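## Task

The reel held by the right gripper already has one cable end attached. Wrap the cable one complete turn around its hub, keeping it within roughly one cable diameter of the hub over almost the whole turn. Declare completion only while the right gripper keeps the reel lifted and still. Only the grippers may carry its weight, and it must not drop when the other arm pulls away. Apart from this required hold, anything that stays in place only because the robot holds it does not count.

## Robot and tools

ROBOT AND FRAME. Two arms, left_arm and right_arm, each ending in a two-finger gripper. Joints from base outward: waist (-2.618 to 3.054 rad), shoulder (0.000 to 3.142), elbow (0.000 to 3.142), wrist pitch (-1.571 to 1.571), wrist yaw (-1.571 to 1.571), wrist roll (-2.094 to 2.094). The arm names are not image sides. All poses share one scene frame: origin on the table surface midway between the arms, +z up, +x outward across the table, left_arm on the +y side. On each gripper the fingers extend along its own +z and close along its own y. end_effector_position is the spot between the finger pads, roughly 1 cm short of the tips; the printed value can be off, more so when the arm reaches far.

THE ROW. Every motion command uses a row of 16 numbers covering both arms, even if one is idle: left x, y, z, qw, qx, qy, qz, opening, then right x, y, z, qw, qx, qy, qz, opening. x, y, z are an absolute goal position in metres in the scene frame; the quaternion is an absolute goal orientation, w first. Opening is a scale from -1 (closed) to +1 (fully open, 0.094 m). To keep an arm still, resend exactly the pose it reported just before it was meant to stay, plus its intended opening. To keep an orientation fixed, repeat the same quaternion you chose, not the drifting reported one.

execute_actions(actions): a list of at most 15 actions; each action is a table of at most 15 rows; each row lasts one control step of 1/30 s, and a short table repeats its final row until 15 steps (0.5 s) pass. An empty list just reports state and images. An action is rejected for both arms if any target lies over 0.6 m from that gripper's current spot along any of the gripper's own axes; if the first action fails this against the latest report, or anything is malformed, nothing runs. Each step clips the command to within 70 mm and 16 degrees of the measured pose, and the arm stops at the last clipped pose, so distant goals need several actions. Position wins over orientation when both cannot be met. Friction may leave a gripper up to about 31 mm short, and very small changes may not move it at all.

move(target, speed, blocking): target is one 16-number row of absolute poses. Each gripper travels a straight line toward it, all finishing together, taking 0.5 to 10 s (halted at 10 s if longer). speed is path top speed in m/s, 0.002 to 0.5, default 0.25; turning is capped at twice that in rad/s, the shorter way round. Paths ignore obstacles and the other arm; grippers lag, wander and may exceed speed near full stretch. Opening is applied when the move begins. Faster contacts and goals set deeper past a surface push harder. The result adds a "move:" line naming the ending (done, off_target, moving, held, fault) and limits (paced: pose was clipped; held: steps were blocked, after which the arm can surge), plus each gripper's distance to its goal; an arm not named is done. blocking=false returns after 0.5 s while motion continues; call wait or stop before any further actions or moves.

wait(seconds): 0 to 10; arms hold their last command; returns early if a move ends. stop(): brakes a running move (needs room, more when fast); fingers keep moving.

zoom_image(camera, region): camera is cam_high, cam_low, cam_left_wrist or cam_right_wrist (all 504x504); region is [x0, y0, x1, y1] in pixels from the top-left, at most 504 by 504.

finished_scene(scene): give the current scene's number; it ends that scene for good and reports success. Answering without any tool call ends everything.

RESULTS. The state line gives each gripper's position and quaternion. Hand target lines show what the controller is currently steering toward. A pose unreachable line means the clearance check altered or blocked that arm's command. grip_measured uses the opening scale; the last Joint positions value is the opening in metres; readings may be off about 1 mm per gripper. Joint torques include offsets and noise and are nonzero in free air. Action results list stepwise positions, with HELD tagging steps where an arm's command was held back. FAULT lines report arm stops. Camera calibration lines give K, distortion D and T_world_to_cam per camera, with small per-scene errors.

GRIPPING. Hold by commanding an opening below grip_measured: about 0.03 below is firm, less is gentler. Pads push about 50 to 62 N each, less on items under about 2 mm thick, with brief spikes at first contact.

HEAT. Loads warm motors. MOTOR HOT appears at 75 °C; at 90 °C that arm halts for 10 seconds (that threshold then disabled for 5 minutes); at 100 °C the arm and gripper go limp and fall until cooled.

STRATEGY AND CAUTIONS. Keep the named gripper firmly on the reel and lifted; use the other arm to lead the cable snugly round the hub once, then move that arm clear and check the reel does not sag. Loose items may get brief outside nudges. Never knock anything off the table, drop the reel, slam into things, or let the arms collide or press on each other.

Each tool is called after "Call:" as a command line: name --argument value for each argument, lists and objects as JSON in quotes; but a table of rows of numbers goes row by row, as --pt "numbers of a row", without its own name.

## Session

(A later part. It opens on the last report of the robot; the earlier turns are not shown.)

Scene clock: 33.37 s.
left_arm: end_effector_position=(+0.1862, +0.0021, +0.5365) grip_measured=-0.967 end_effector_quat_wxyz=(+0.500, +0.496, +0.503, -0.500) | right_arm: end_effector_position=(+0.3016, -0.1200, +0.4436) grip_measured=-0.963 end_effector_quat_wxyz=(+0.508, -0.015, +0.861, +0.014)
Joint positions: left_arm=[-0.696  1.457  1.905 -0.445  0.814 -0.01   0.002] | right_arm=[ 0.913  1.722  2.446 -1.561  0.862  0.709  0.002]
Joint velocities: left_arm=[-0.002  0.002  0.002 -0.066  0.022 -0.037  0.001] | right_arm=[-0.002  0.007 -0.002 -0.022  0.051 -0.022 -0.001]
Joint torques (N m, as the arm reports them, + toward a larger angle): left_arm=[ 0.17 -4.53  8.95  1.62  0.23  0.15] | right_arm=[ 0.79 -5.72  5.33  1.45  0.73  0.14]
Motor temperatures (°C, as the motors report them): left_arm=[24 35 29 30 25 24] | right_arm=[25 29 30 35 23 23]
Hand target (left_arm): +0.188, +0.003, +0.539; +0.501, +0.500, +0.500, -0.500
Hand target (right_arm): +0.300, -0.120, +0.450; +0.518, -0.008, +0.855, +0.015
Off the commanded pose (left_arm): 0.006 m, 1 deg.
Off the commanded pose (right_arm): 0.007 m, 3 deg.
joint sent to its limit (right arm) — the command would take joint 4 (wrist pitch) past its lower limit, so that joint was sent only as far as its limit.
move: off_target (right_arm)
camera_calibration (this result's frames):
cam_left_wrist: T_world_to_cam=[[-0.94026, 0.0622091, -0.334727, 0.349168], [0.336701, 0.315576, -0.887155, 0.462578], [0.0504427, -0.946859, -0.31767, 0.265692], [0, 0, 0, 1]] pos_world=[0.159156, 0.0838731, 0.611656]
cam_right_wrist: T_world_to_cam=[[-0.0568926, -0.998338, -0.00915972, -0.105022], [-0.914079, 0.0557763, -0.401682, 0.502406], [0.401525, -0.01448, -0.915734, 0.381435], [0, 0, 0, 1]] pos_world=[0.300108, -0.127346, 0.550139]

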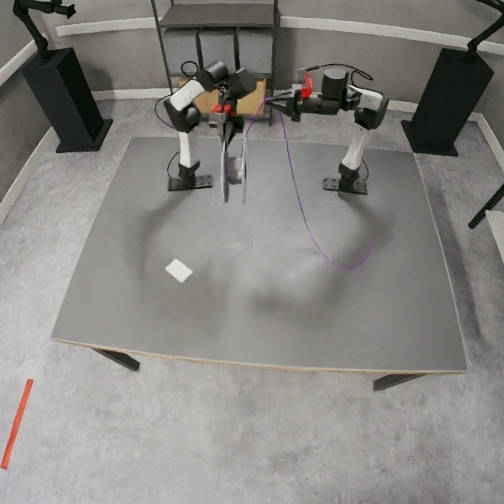

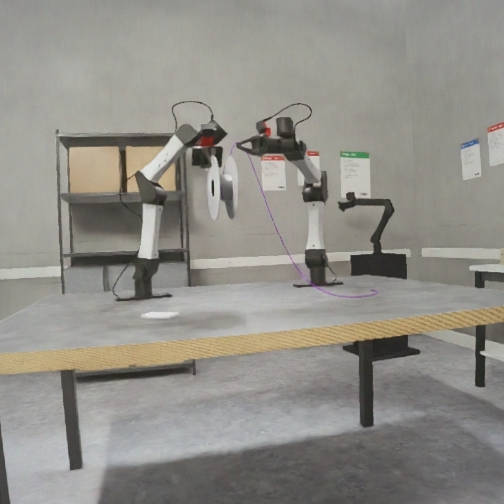

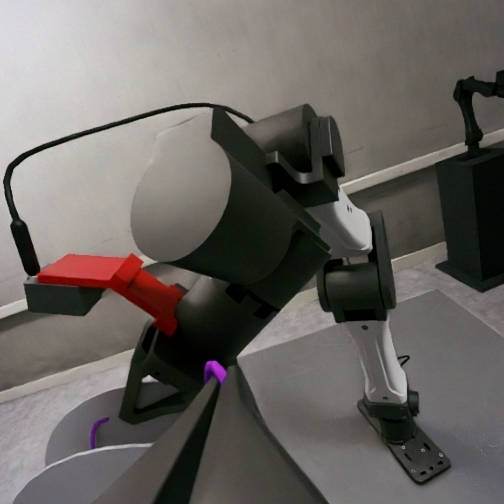

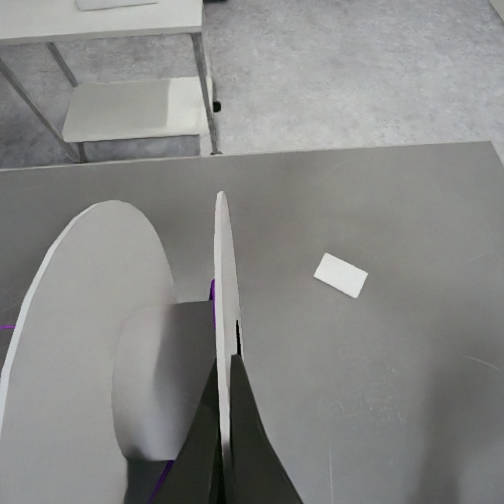

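Call:
move --target '[0.26,-0.03,0.57,0.5,0.5,0.5,-0.5,-1, 0.3,-0.12,0.45,0.5,0,0.866,0,-0.995]' --speed 0.1

Call:
move --target '[0.36,-0.075,0.53,0.5,0.5,0.5,-0.5,-1, 0.3,-0.12,0.45,0.5,0,0.866,0,-0.995]' --speed 0.08

Call:
move --target '[0.43,-0.075,0.45,0.5,0.5,0.5,-0.5,-1, 0.3,-0.12,0.45,0.5,0,0.866,0,-0.995]' --speed 0.08

Scene clock: 39.00 s.
left_arm: end_effector_position=(+0.2581, -0.0312, +0.5660) grip_measured=-0.967 end_effector_quat_wxyz=(+0.496, +0.495, +0.506, -0.503) | right_arm: end_effector_position=(+0.3020, -0.1209, +0.4443) grip_measured=-0.963 end_effector_quat_wxyz=(+0.510, -0.013, +0.860, +0.012)
Joint positions: left_arm=[-0.621  1.964  2.703 -0.743  0.893 -0.015  0.002] | right_arm=[ 0.913  1.722  2.446 -1.561  0.869  0.712  0.002]
Joint velocities: left_arm=[ 0.012  0.007  0.066 -0.095 -0.051 -0.007 -0.   ] | right_arm=[-0.002 -0.017 -0.007  0.081 -0.11  -0.022 -0.   ]
Joint torques (N m, as the arm reports them, + toward a larger angle): left_arm=[ 0.29 -8.43  7.37  1.71  0.23  0.16] | right_arm=[ 0.77 -5.71  5.37  1.44  0.65  0.12]
Motor temperatures (°C, as the motors report them): left_arm=[24 34 30 31 25 24] | right_arm=[25 30 30 35 23 23]
Hand target (left_arm): +0.259, -0.028, +0.569; +0.501, +0.499, +0.499, -0.501
Hand target (right_arm): +0.300, -0.120, +0.450; +0.518, -0.008, +0.855, +0.015
Off the commanded pose (left_arm): 0.005 m, 1 deg.
Off the commanded pose (right_arm): 0.006 m, 2 deg.
joint sent to its limit (right arm) — the command would take joint 4 (wrist pitch) past its lower limit, so that joint was sent only as far as its limit.
move: done
camera_calibration (this result's frames):
cam_left_wrist: T_world_to_cam=[[-0.943322, 0.0679751, -0.324844, 0.424146], [0.329101, 0.317974, -0.889148, 0.478174], [0.0428518, -0.94566, -0.322322, 0.244556], [0, 0, 0, 1]] pos_world=[0.232259, 0.0503884, 0.641775]
cam_right_wrist: T_world_to_cam=[[-0.0629776, -0.997972, -0.00930863, -0.103976], [-0.911828, 0.0613282, -0.405967, 0.505026], [0.405714, -0.017079, -0.91384, 0.379475], [0, 0, 0, 1]] pos_world=[0.29999, -0.128256, 0.550836]

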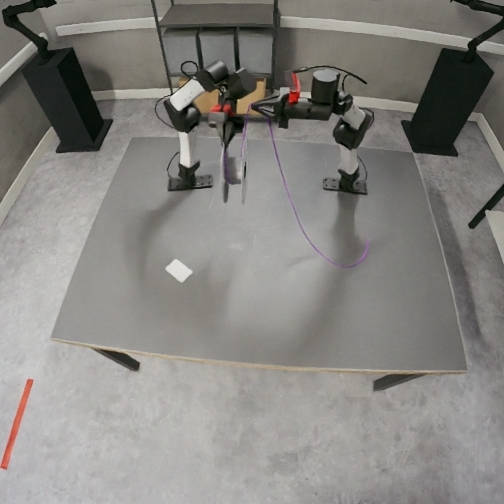

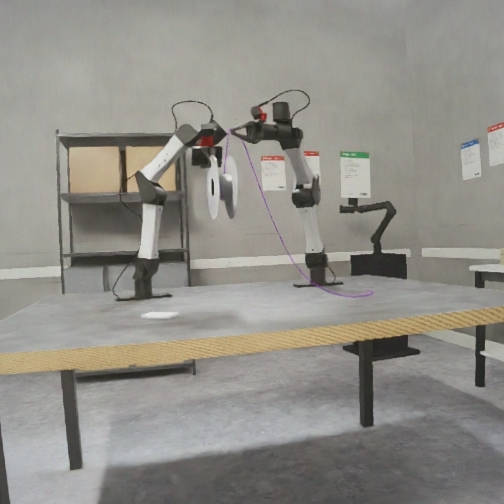

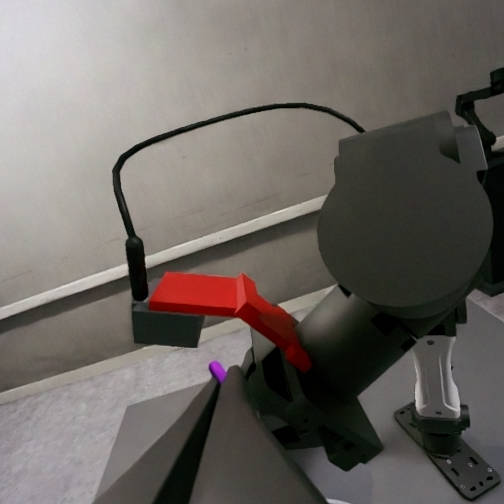

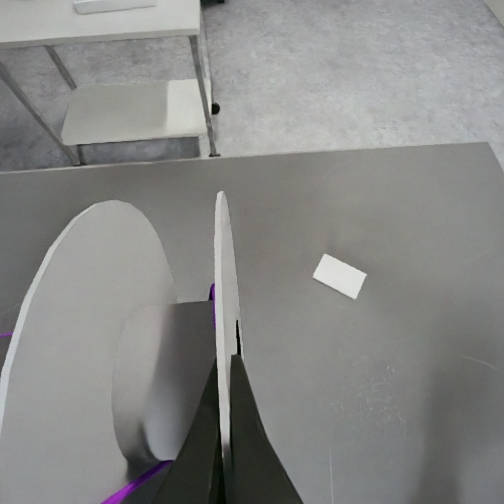

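Scene clock: 41.03 s.
left_arm: end_effector_position=(+0.3548, -0.0759, +0.5258) grip_measured=-0.967 end_effector_quat_wxyz=(+0.529, +0.467, +0.486, -0.517) | right_arm: end_effector_position=(+0.3017, -0.1203, +0.4439) grip_measured=-0.963 end_effector_quat_wxyz=(+0.509, -0.014, +0.861, +0.014)
Joint positions: left_arm=[-0.571  2.278  2.859 -0.43   0.91  -0.128  0.002] | right_arm=[ 0.913  1.722  2.446 -1.561  0.864  0.712  0.002]
Joint velocities: left_arm=[ 0.007 -0.012  0.012  0.051 -0.022 -0.022 -0.001] | right_arm=[ 0.007 -0.007 -0.007 -0.051 -0.066  0.007 -0.   ]
Joint torques (N m, as the arm reports them, + toward a larger angle): left_arm=[  0.18 -11.79   7.84   1.69  -0.14  -0.06] | right_arm=[ 0.73 -5.69  5.34  1.45  0.69  0.12]
Motor temperatures (°C, as the motors report them): left_arm=[24 34 30 31 25 24] | right_arm=[25 30 30 35 23 23]
Hand target (left_arm): +0.360, -0.073, +0.530; +0.539, +0.461, +0.483, -0.514
Hand target (right_arm): +0.300, -0.120, +0.450; +0.518, -0.008, +0.855, +0.015
Off the commanded pose (left_arm): 0.007 m, 6 deg.
Off the commanded pose (right_arm): 0.006 m, 2 deg.
elbow stopped short (left arm): the move would have taken joint 3 (elbow) straighter than the controller allows; a more bent joint 3 avoids this.
joint sent to its limit (right arm) — the command would take joint 4 (wrist pitch) past its lower limit, so that joint was sent only as far as its limit.
move: off_target (left_arm)
camera_calibration (this result's frames):
cam_left_wrist: T_world_to_cam=[[-0.940713, 0.00960962, -0.339068, 0.507492], [0.331211, 0.241748, -0.912062, 0.430384], [0.0732046, -0.970291, -0.230598, 0.124288], [0, 0, 0, 1]] pos_world=[0.325757, 0.0116747, 0.593272]
cam_right_wrist: T_world_to_cam=[[-0.0596962, -0.998158, -0.0107949, -0.103713], [-0.913351, 0.0589812, -0.402879, 0.503333], [0.402773, -0.0141908, -0.91519, 0.380997], [0, 0, 0, 1]] pos_world=[0.300073, -0.127803, 0.550347]

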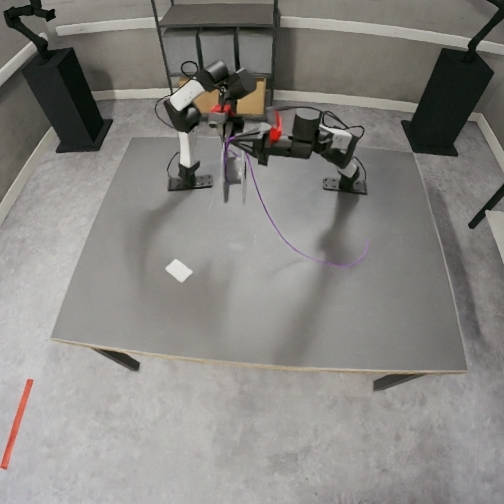

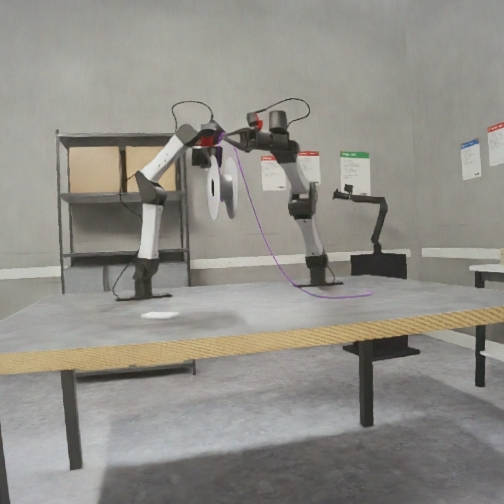

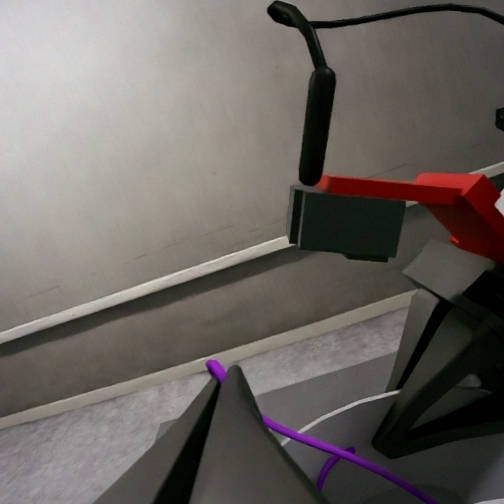

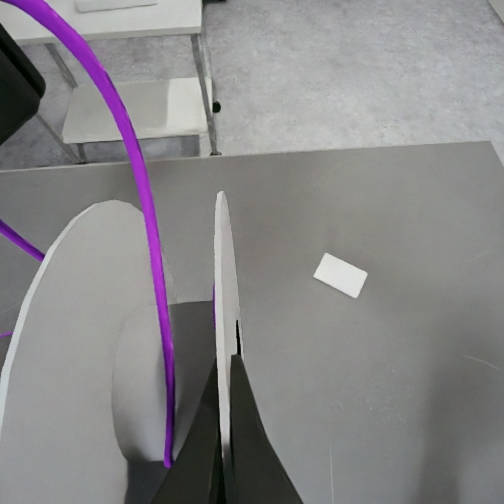

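Scene clock: 42.73 s.
left_arm: end_effector_position=(+0.4271, -0.0771, +0.4472) grip_measured=-0.967 end_effector_quat_wxyz=(+0.509, +0.474, +0.506, -0.510) | right_arm: end_effector_position=(+0.3018, -0.1205, +0.4440) grip_measured=-0.963 end_effector_quat_wxyz=(+0.509, -0.013, +0.861, +0.013)
Joint positions: left_arm=[-0.487  2.447  2.859 -0.342  0.997 -0.092  0.002] | right_arm=[ 0.913  1.722  2.446 -1.561  0.865  0.712  0.002]
Joint velocities: left_arm=[-0.012 -0.002 -0.002  0.066  0.051  0.022  0.   ] | right_arm=[-0.012 -0.017  0.002  0.007 -0.081  0.037  0.001]
Joint torques (N m, as the arm reports them, + toward a larger angle): left_arm=[  0.08 -13.83   8.59   1.65   0.07   0.16] | right_arm=[ 0.77 -5.73  5.37  1.45  0.69  0.1 ]
Motor temperatures (°C, as the motors report them): left_arm=[24 35 30 31 25 24] | right_arm=[25 30 30 35 23 23]
Hand target (left_arm): +0.430, -0.074, +0.450; +0.520, +0.479, +0.495, -0.505
Hand target (right_arm): +0.300, -0.120, +0.450; +0.518, -0.008, +0.855, +0.015
Off the commanded pose (left_arm): 0.005 m, 3 deg.
Off the commanded pose (right_arm): 0.006 m, 2 deg.
elbow stopped short (left arm): the move would have taken joint 3 (elbow) straighter than the controller allows; a more bent joint 3 avoids this.
joint sent to its limit (right arm) — the command would take joint 4 (wrist pitch) past its lower limit, so that joint was sent only as far as its limit.
move: off_target (left_arm)
camera_calibration (this result's frames):
cam_left_wrist: T_world_to_cam=[[-0.949414, 0.0277631, -0.312798, 0.542215], [0.307075, 0.290517, -0.906259, 0.346521], [0.0657127, -0.956467, -0.284347, 0.128025], [0, 0, 0, 1]] pos_world=[0.399966, 0.00672771, 0.520045]
cam_right_wrist: T_world_to_cam=[[-0.0607054, -0.998102, -0.0103364, -0.103795], [-0.912884, 0.0597044, -0.403829, 0.503854], [0.40368, -0.0150787, -0.914776, 0.380529], [0, 0, 0, 1]] pos_world=[0.300048, -0.127942, 0.550497]

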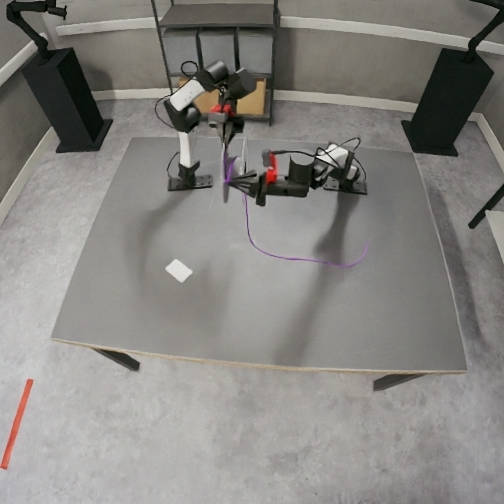

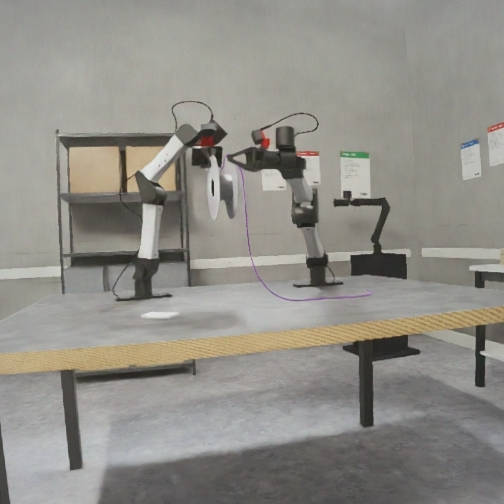

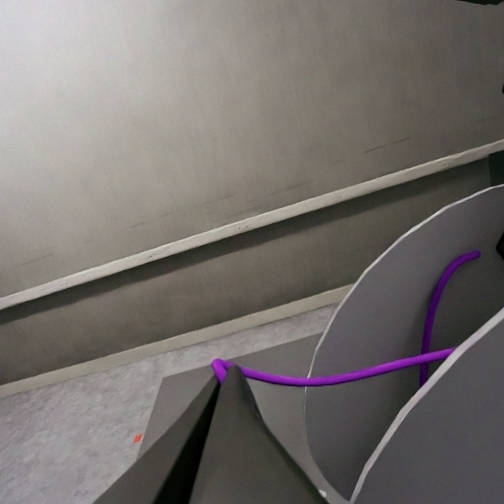

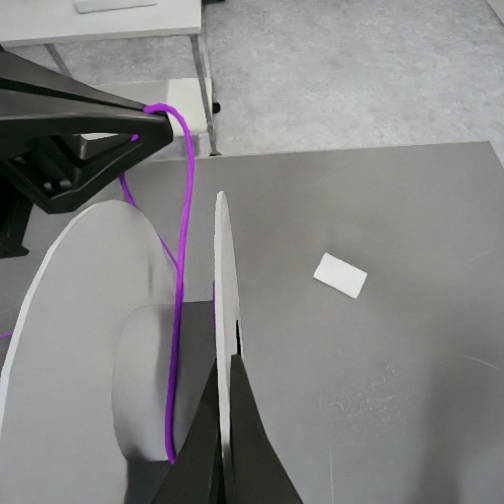

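Call:
move --target '[0.43,-0.075,0.31,0.5,0.5,0.5,-0.5,-1, 0.3,-0.12,0.45,0.5,0,0.866,0,-0.995]' --speed 0.1

Call:
move --target '[0.33,-0.075,0.26,0.5,0.5,0.5,-0.5,-1, 0.3,-0.12,0.45,0.5,0,0.866,0,-0.995]' --speed 0.08

Call:
move --target '[0.33,-0.075,0.26,0.5,0.5,0.5,-0.5,0.5, 0.3,-0.12,0.45,0.5,0,0.866,0,-0.995]'

Call:
move --target '[0.3,0.12,0.26,0.5,0.5,0.5,-0.5,0.5, 0.3,-0.12,0.45,0.5,0,0.866,0,-0.995]'

Call:
move --target '[0.3,0.12,0.26,0.5,0.5,0.5,-0.5,0.5, 0.28,-0.12,0.41,0.866,0,0.5,0,-0.995]' --speed 0.1

Call:
zoom_image --camera "cam_low" --region '[150,110,290,250]'

Scene clock: 51.17 s.
left_arm: end_effector_position=(+0.4256, -0.0821, +0.3249) grip_measured=-0.967 end_effector_quat_wxyz=(+0.507, +0.511, +0.481, -0.501) | right_arm: end_effector_position=(+0.3017, -0.1202, +0.4438) grip_measured=-0.963 end_effector_quat_wxyz=(+0.508, -0.014, +0.861, +0.014)
Joint positions: left_arm=[-0.487  2.224  1.971  0.284  1.054  0.009  0.002] | right_arm=[ 0.913  1.722  2.446 -1.561  0.863  0.712  0.002]
Joint velocities: left_arm=[-0.007 -0.012  0.012  0.11  -0.095 -0.007 -0.   ] | right_arm=[-0.012  0.017  0.012  0.051  0.022 -0.007  0.   ]
Joint torques (N m, as the arm reports them, + toward a larger angle): left_arm=[  0.56 -14.79   5.93   1.59  -0.09  -0.1 ] | right_arm=[ 0.76 -5.73  5.36  1.46  0.71  0.11]
Motor temperatures (°C, as the motors report them): left_arm=[24 38 31 32 25 24] | right_arm=[25 30 30 35 23 23]
Hand target (left_arm): +0.433, -0.077, +0.311; +0.500, +0.500, +0.500, -0.500
Hand target (right_arm): +0.300, -0.120, +0.450; +0.518, -0.008, +0.855, +0.015
Off the commanded pose (left_arm): 0.017 m, 3 deg.
Off the commanded pose (right_arm): 0.006 m, 3 deg.
joint sent to its limit (right arm) — the command would take joint 4 (wrist pitch) past its lower limit, so that joint was sent only as far as its limit.
move: off_target (left_arm, right_arm)
camera_calibration (this result's frames):
cam_left_wrist: T_world_to_cam=[[-0.922207, 0.0862087, -0.376964, 0.516756], [0.385143, 0.292044, -0.875429, 0.194482], [0.0346204, -0.952512, -0.302528, 0.108017], [0, 0, 0, 1]] pos_world=[0.397914, 0.00154171, 0.397732]
cam_right_wrist: T_world_to_cam=[[-0.0591917, -0.998186, -0.0110245, -0.103672], [-0.913584, 0.0586192, -0.402403, 0.503072], [0.40232, -0.0137472, -0.915396, 0.38123], [0, 0, 0, 1]] pos_world=[0.300085, -0.127733, 0.550272]

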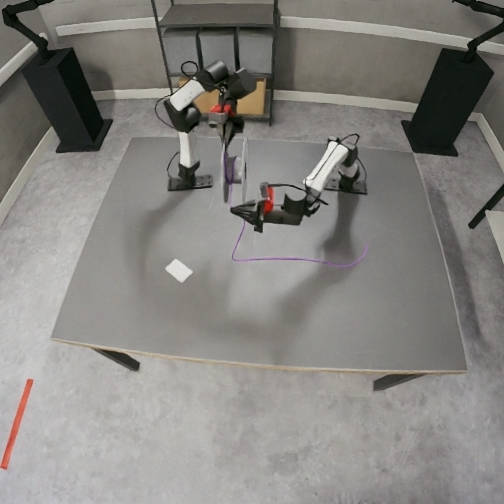

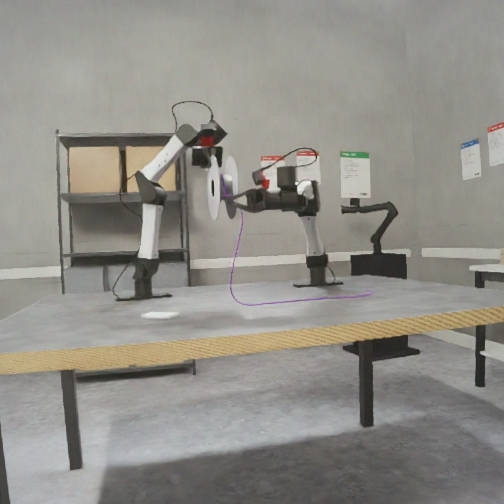

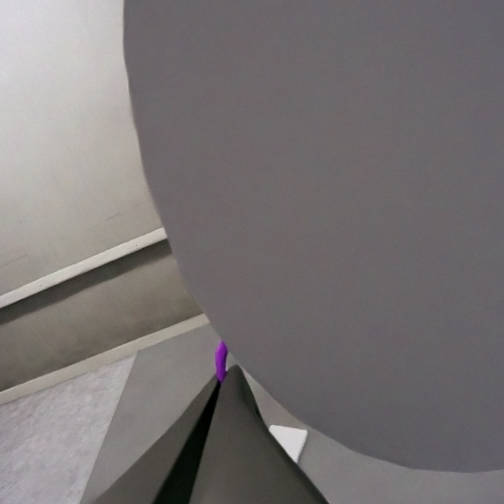

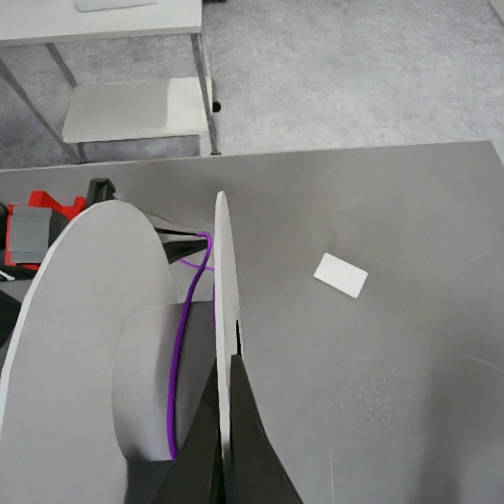

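Scene clock: 52.97 s.
left_arm: end_effector_position=(+0.3565, -0.0682, +0.2729) grip_measured=-0.967 end_effector_quat_wxyz=(+0.531, +0.486, +0.503, -0.479) | right_arm: end_effector_position=(+0.2973, -0.1131, +0.4403) grip_measured=-0.963 end_effector_quat_wxyz=(+0.498, -0.029, +0.866, +0.025)
Joint positions: left_arm=[-0.562  1.955  1.342  0.65   0.886  0.006  0.002] | right_arm=[ 0.922  1.722  2.446 -1.561  0.826  0.701  0.002]
Joint velocities: left_arm=[-0.002 -0.007 -0.002  0.022 -0.037  0.022 -0.   ] | right_arm=[-0.002  0.002 -0.002  0.007  0.007 -0.037 -0.   ]
Joint torques (N m, as the arm reports them, + toward a larger angle): left_arm=[ -3.53 -12.65   5.18   1.61   0.42  -0.08] | right_arm=[ 0.14 -5.83  5.34  1.47  1.08  0.24]
Motor temperatures (°C, as the motors report them): left_arm=[24 39 31 32 25 24] | right_arm=[25 30 30 35 24 23]
Hand target (left_arm): +0.332, -0.078, +0.260; +0.500, +0.500, +0.500, -0.500
Hand target (right_arm): +0.300, -0.120, +0.450; +0.518, -0.009, +0.855, +0.016
Off the commanded pose (left_arm): 0.030 m, 5 deg.
Off the commanded pose (right_arm): 0.012 m, 4 deg.
joint sent to its limit (right arm) — the command would take joint 4 (wrist pitch) past its lower limit, so that joint was sent only as far as its limit.
move: off_target (left_arm, right_arm)
camera_calibration (this result's frames):
cam_left_wrist: T_world_to_cam=[[-0.926996, -0.00224681, -0.375065, 0.427288], [0.354718, 0.31969, -0.87862, 0.185071], [0.121879, -0.94752, -0.295554, 0.0753091], [0, 0, 0, 1]] pos_world=[0.321268, 0.0131515, 0.345126]
cam_right_wrist: T_world_to_cam=[[-0.0206969, -0.999697, -0.0132987, -0.107521], [-0.924538, 0.0242001, -0.380321, 0.486882], [0.380528, 0.00442367, -0.924759, 0.392511], [0, 0, 0, 1]] pos_world=[0.298554, -0.121008, 0.546719]

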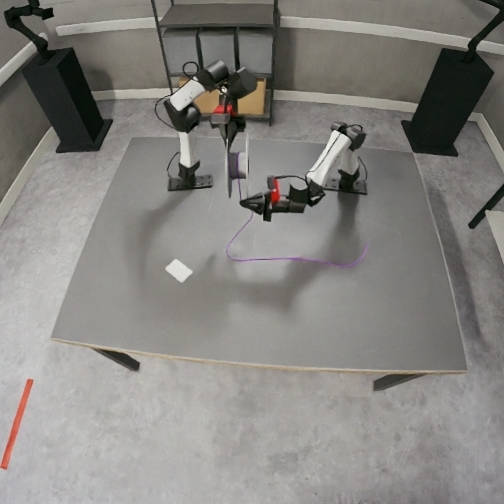

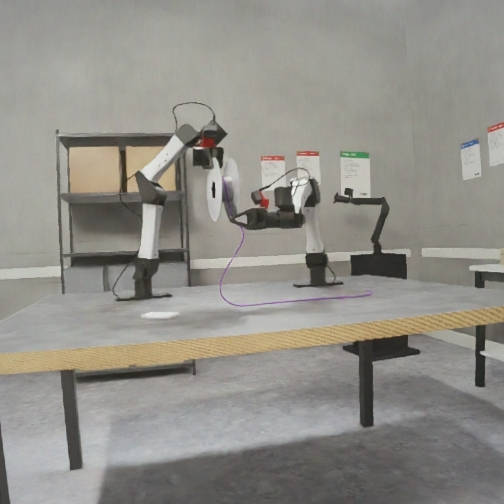

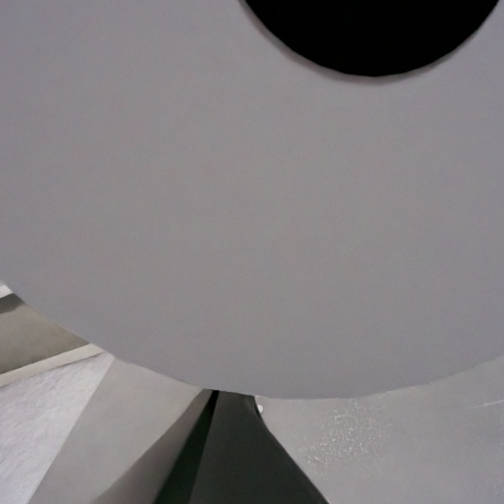

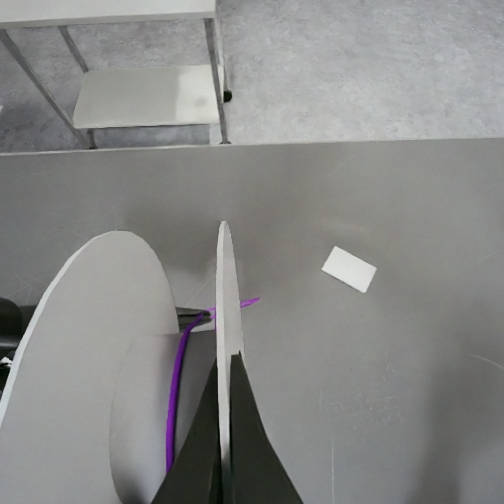

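Scene clock: 53.80 s.
left_arm: end_effector_position=(+0.3404, -0.0766, +0.2571) grip_measured=+0.499 end_effector_quat_wxyz=(+0.502, +0.495, +0.510, -0.494) | right_arm: end_effector_position=(+0.3000, -0.1185, +0.4443) grip_measured=-0.963 end_effector_quat_wxyz=(+0.510, -0.020, +0.860, +0.012)
Joint positions: left_arm=[-0.589  1.958  1.319  0.624  0.907  0.006  0.07 ] | right_arm=[ 0.922  1.722  2.446 -1.561  0.868  0.704  0.002]
Joint velocities: left_arm=[-0.007  0.017 -0.027 -0.022  0.007  0.037  0.   ] | right_arm=[-0.012 -0.012  0.002 -0.037 -0.051 -0.051  0.   ]
Joint torques (N m, as the arm reports them, + toward a larger angle): left_arm=[ -1.17 -13.76   5.92   1.84   0.2   -0.03] | right_arm=[ 0.03 -5.72  5.32  1.45  0.62  0.2 ]
Motor temperatures (°C, as the motors report them): left_arm=[24 39 31 32 25 24] | right_arm=[25 30 30 35 24 23]
Hand target (left_arm): +0.331, -0.076, +0.260; +0.500, +0.500, +0.500, -0.500
Hand target (right_arm): +0.300, -0.120, +0.450; +0.518, -0.008, +0.855, +0.015
Off the commanded pose (left_arm): 0.011 m, 1 deg.
Off the commanded pose (right_arm): 0.006 m, 3 deg.
joint sent to its limit (right arm) — the command would take joint 4 (wrist pitch) past its lower limit, so that joint was sent only as far as its limit.
move: off_target (left_arm, right_arm)
camera_calibration (this result's frames):
cam_left_wrist: T_world_to_cam=[[-0.940679, 0.0524869, -0.335212, 0.405083], [0.333115, 0.330591, -0.883031, 0.18894], [0.0644704, -0.942314, -0.328464, 0.0930037], [0, 0, 0, 1]] pos_world=[0.312118, 0.00391539, 0.333177]
cam_right_wrist: T_world_to_cam=[[-0.0499432, -0.99875, -0.00209586, -0.108936], [-0.912505, 0.0464834, -0.406415, 0.501632], [0.406005, -0.0183852, -0.913686, 0.380006], [0, 0, 0, 1]] pos_world=[0.298018, -0.125131, 0.550849]

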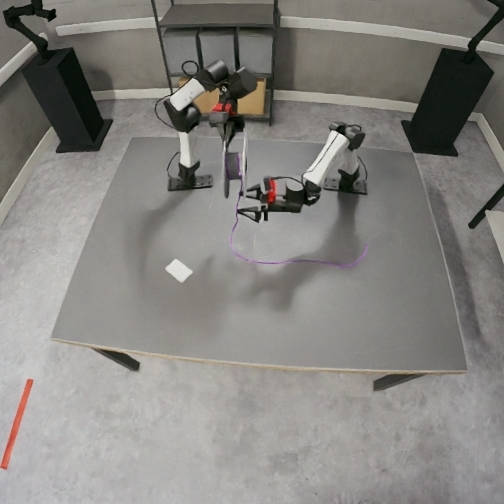

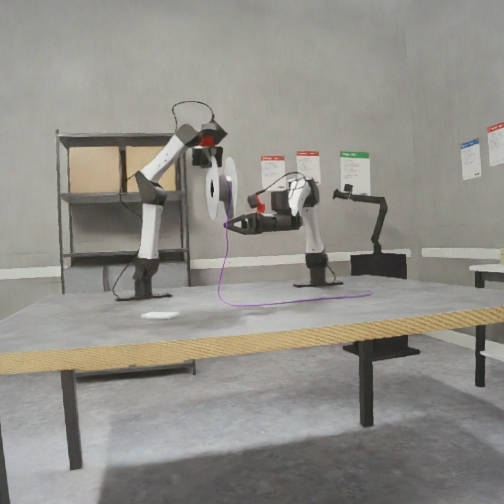

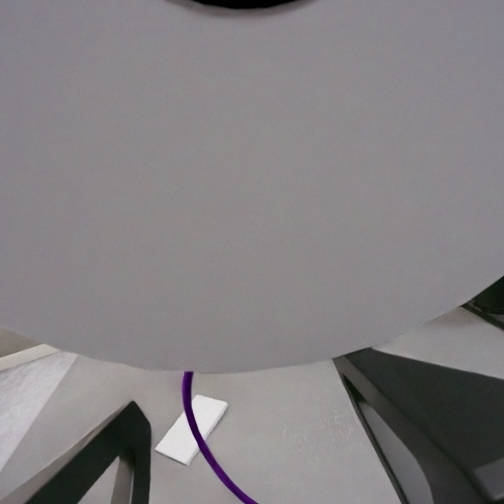

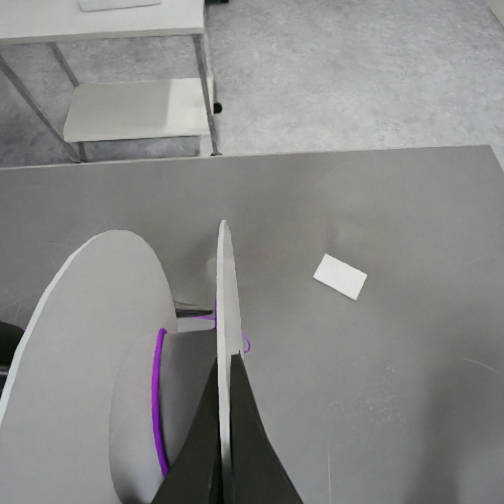

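Scene clock: 55.27 s.
left_arm: end_effector_position=(+0.3039, +0.1171, +0.2638) grip_measured=+0.499 end_effector_quat_wxyz=(+0.501, +0.498, +0.503, -0.498) | right_arm: end_effector_position=(+0.2998, -0.1181, +0.4440) grip_measured=-0.963 end_effector_quat_wxyz=(+0.509, -0.020, +0.861, +0.014)
Joint positions: left_arm=[-0.144  1.546  0.843  0.694  1.365  0.007  0.07 ] | right_arm=[ 0.922  1.722  2.446 -1.561  0.865  0.705  0.002]
Joint velocities: left_arm=[ 0.017 -0.012  0.017  0.007  0.037 -0.037 -0.   ] | right_arm=[-0.007  0.007 -0.012 -0.095 -0.007 -0.007 -0.001]
Joint torques (N m, as the arm reports them, + toward a larger angle): left_arm=[-0.12 -8.4   5.2   1.49  0.11  0.15] | right_arm=[ 0.05 -5.73  5.37  1.45  0.68  0.18]
Motor temperatures (°C, as the motors report them): left_arm=[24 39 31 32 25 24] | right_arm=[25 30 30 35 24 23]
Hand target (left_arm): +0.297, +0.120, +0.259; +0.500, +0.501, +0.500, -0.499
Hand target (right_arm): +0.300, -0.120, +0.450; +0.518, -0.008, +0.855, +0.015
Off the commanded pose (left_arm): 0.006 m, 1 deg.
Off the commanded pose (right_arm): 0.006 m, 3 deg.
joint sent to its limit (right arm) — the command would take joint 4 (wrist pitch) past its lower limit, so that joint was sent only as far as its limit.
move: off_target (right_arm)
camera_calibration (this result's frames):
cam_left_wrist: T_world_to_cam=[[-0.938068, 0.0627547, -0.34072, 0.362257], [0.34233, 0.31913, -0.883723, 0.141717], [0.0532761, -0.945631, -0.320848, 0.281911], [0, 0, 0, 1]] pos_world=[0.276289, 0.198625, 0.339117]
cam_right_wrist: T_world_to_cam=[[-0.0485711, -0.998808, -0.00479696, -0.107725], [-0.913525, 0.0463647, -0.404132, 0.500567], [0.403873, -0.015247, -0.914688, 0.381246], [0, 0, 0, 1]] pos_world=[0.298073, -0.124993, 0.5505]

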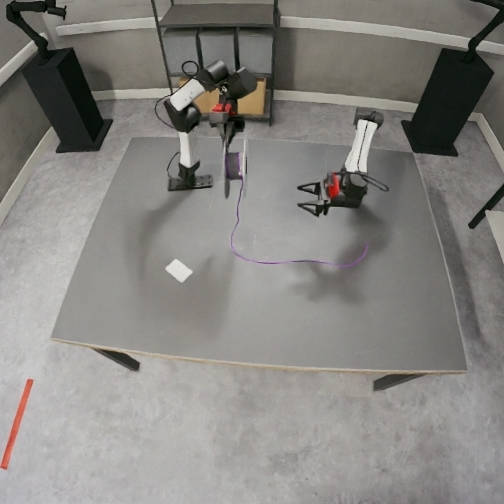

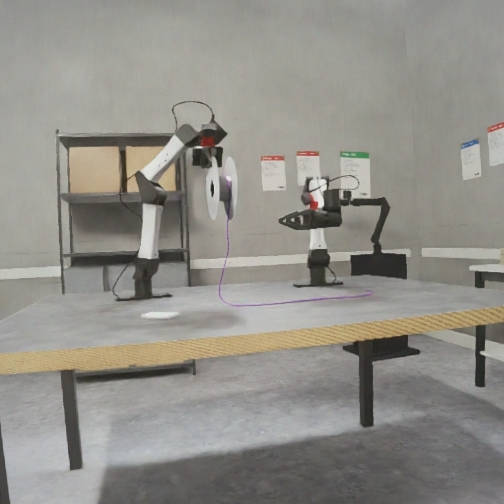

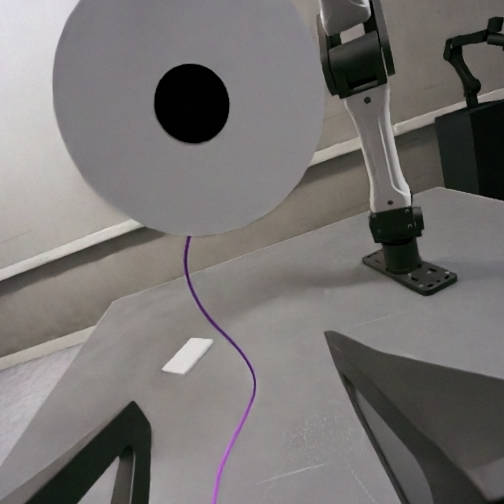

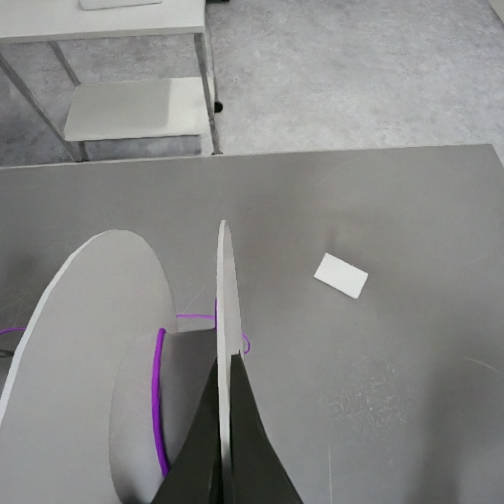

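Scene clock: 60.83 s.
left_arm: end_effector_position=(+0.3030, +0.1171, +0.2652) grip_measured=+0.499 end_effector_quat_wxyz=(+0.504, +0.502, +0.498, -0.496) | right_arm: end_effector_position=(+0.2806, -0.1177, +0.4026) grip_measured=-0.963 end_effector_quat_wxyz=(+0.843, -0.016, +0.537, -0.005)
Joint positions: left_arm=[-0.144  1.546  0.843  0.707  1.37   0.007  0.07 ] | right_arm=[ 1.018  1.373  0.727  1.526  0.991 -0.828  0.002]
Joint velocities: left_arm=[-0.002 -0.022  0.002 -0.051 -0.066 -0.007 -0.001] | right_arm=[ 0.002 -0.007 -0.002 -0.037 -0.007  0.007 -0.001]
Joint torques (N m, as the arm reports them, + toward a larger angle): left_arm=[ 0.07 -7.42  5.83  1.49  0.16  0.  ] | right_arm=[-1.18 -4.31  5.22  1.38 -0.68  0.  ]
Motor temperatures (°C, as the motors report them): left_arm=[24 38 31 32 25 24] | right_arm=[25 30 30 36 24 23]
Hand target (left_arm): +0.300, +0.120, +0.260; +0.500, +0.500, +0.500, -0.500
Hand target (right_arm): +0.279, -0.122, +0.408; +0.854, -0.008, +0.520, +0.004
Off the commanded pose (left_arm): 0.007 m, 1 deg.
Off the commanded pose (right_arm): 0.008 m, 5 deg.
joint sent to its limit (right arm) — the command would take joint 4 (wrist pitch) past its upper limit, so that joint was sent only as far as its limit.
move: off_target (right_arm)
camera_calibration (this result's frames):
cam_left_wrist: T_world_to_cam=[[-0.93347, 0.0665368, -0.35243, 0.363197], [0.354789, 0.315216, -0.880207, 0.138971], [0.0525254, -0.946685, -0.317851, 0.281947], [0, 0, 0, 1]] pos_world=[0.274919, 0.198943, 0.339942]
cam_right_wrist: T_world_to_cam=[[-0.0480872, -0.997772, -0.0462544, -0.0918325], [-0.211459, 0.0554277, -0.975814, 0.500494], [0.976203, -0.0371432, -0.213653, -0.0942492], [0, 0, 0, 1]] pos_world=[0.193424, -0.12287, 0.464004]

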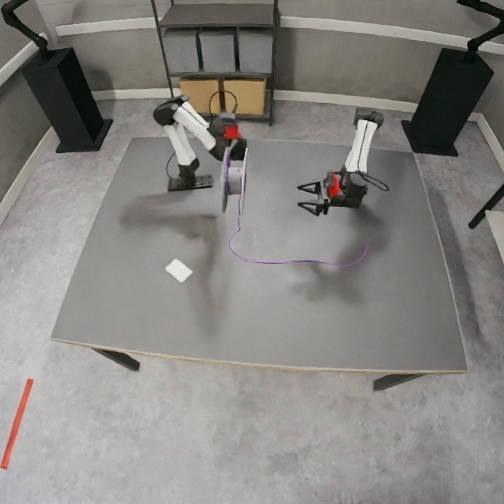

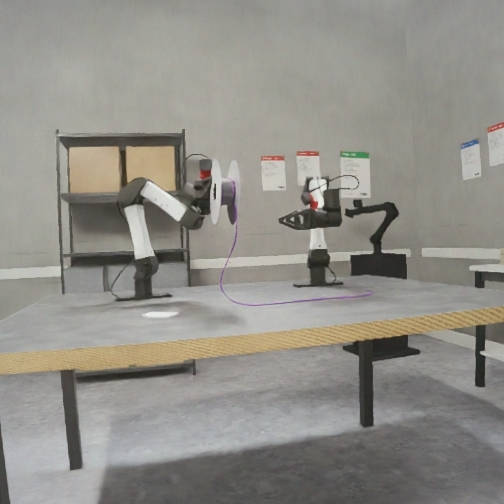

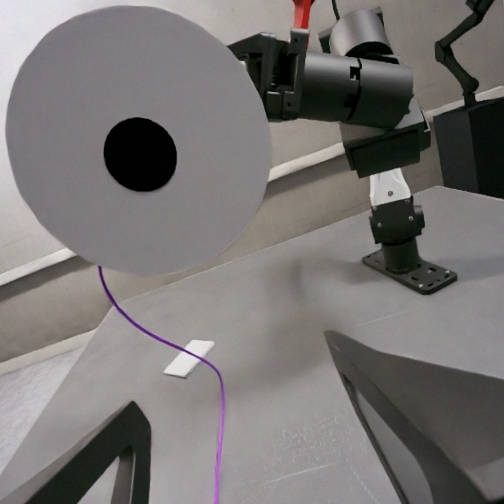

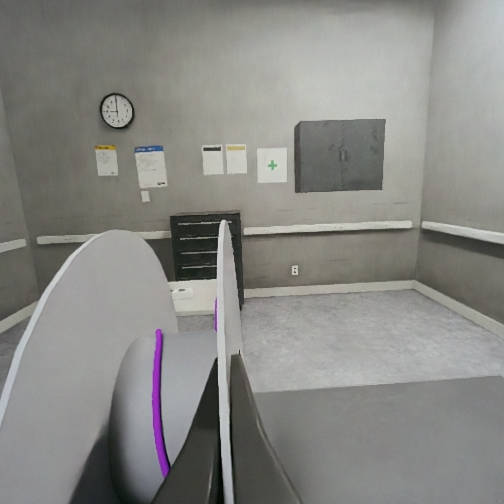

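Region (150, 110, 290, 250) of cam_low's 504x504 image, scaled by 3.600, with more detail than that image has.

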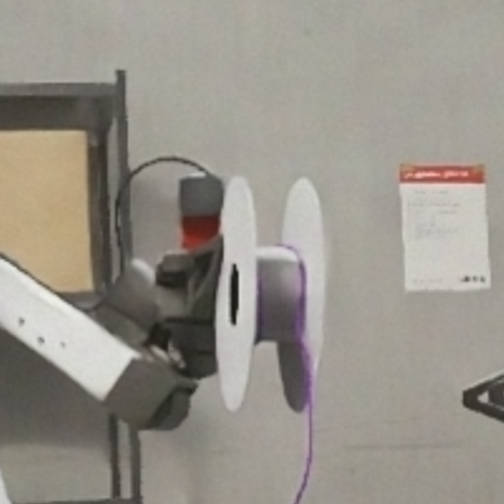

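Call:
finished_scene --scene 2

The scene is finished: the task was done.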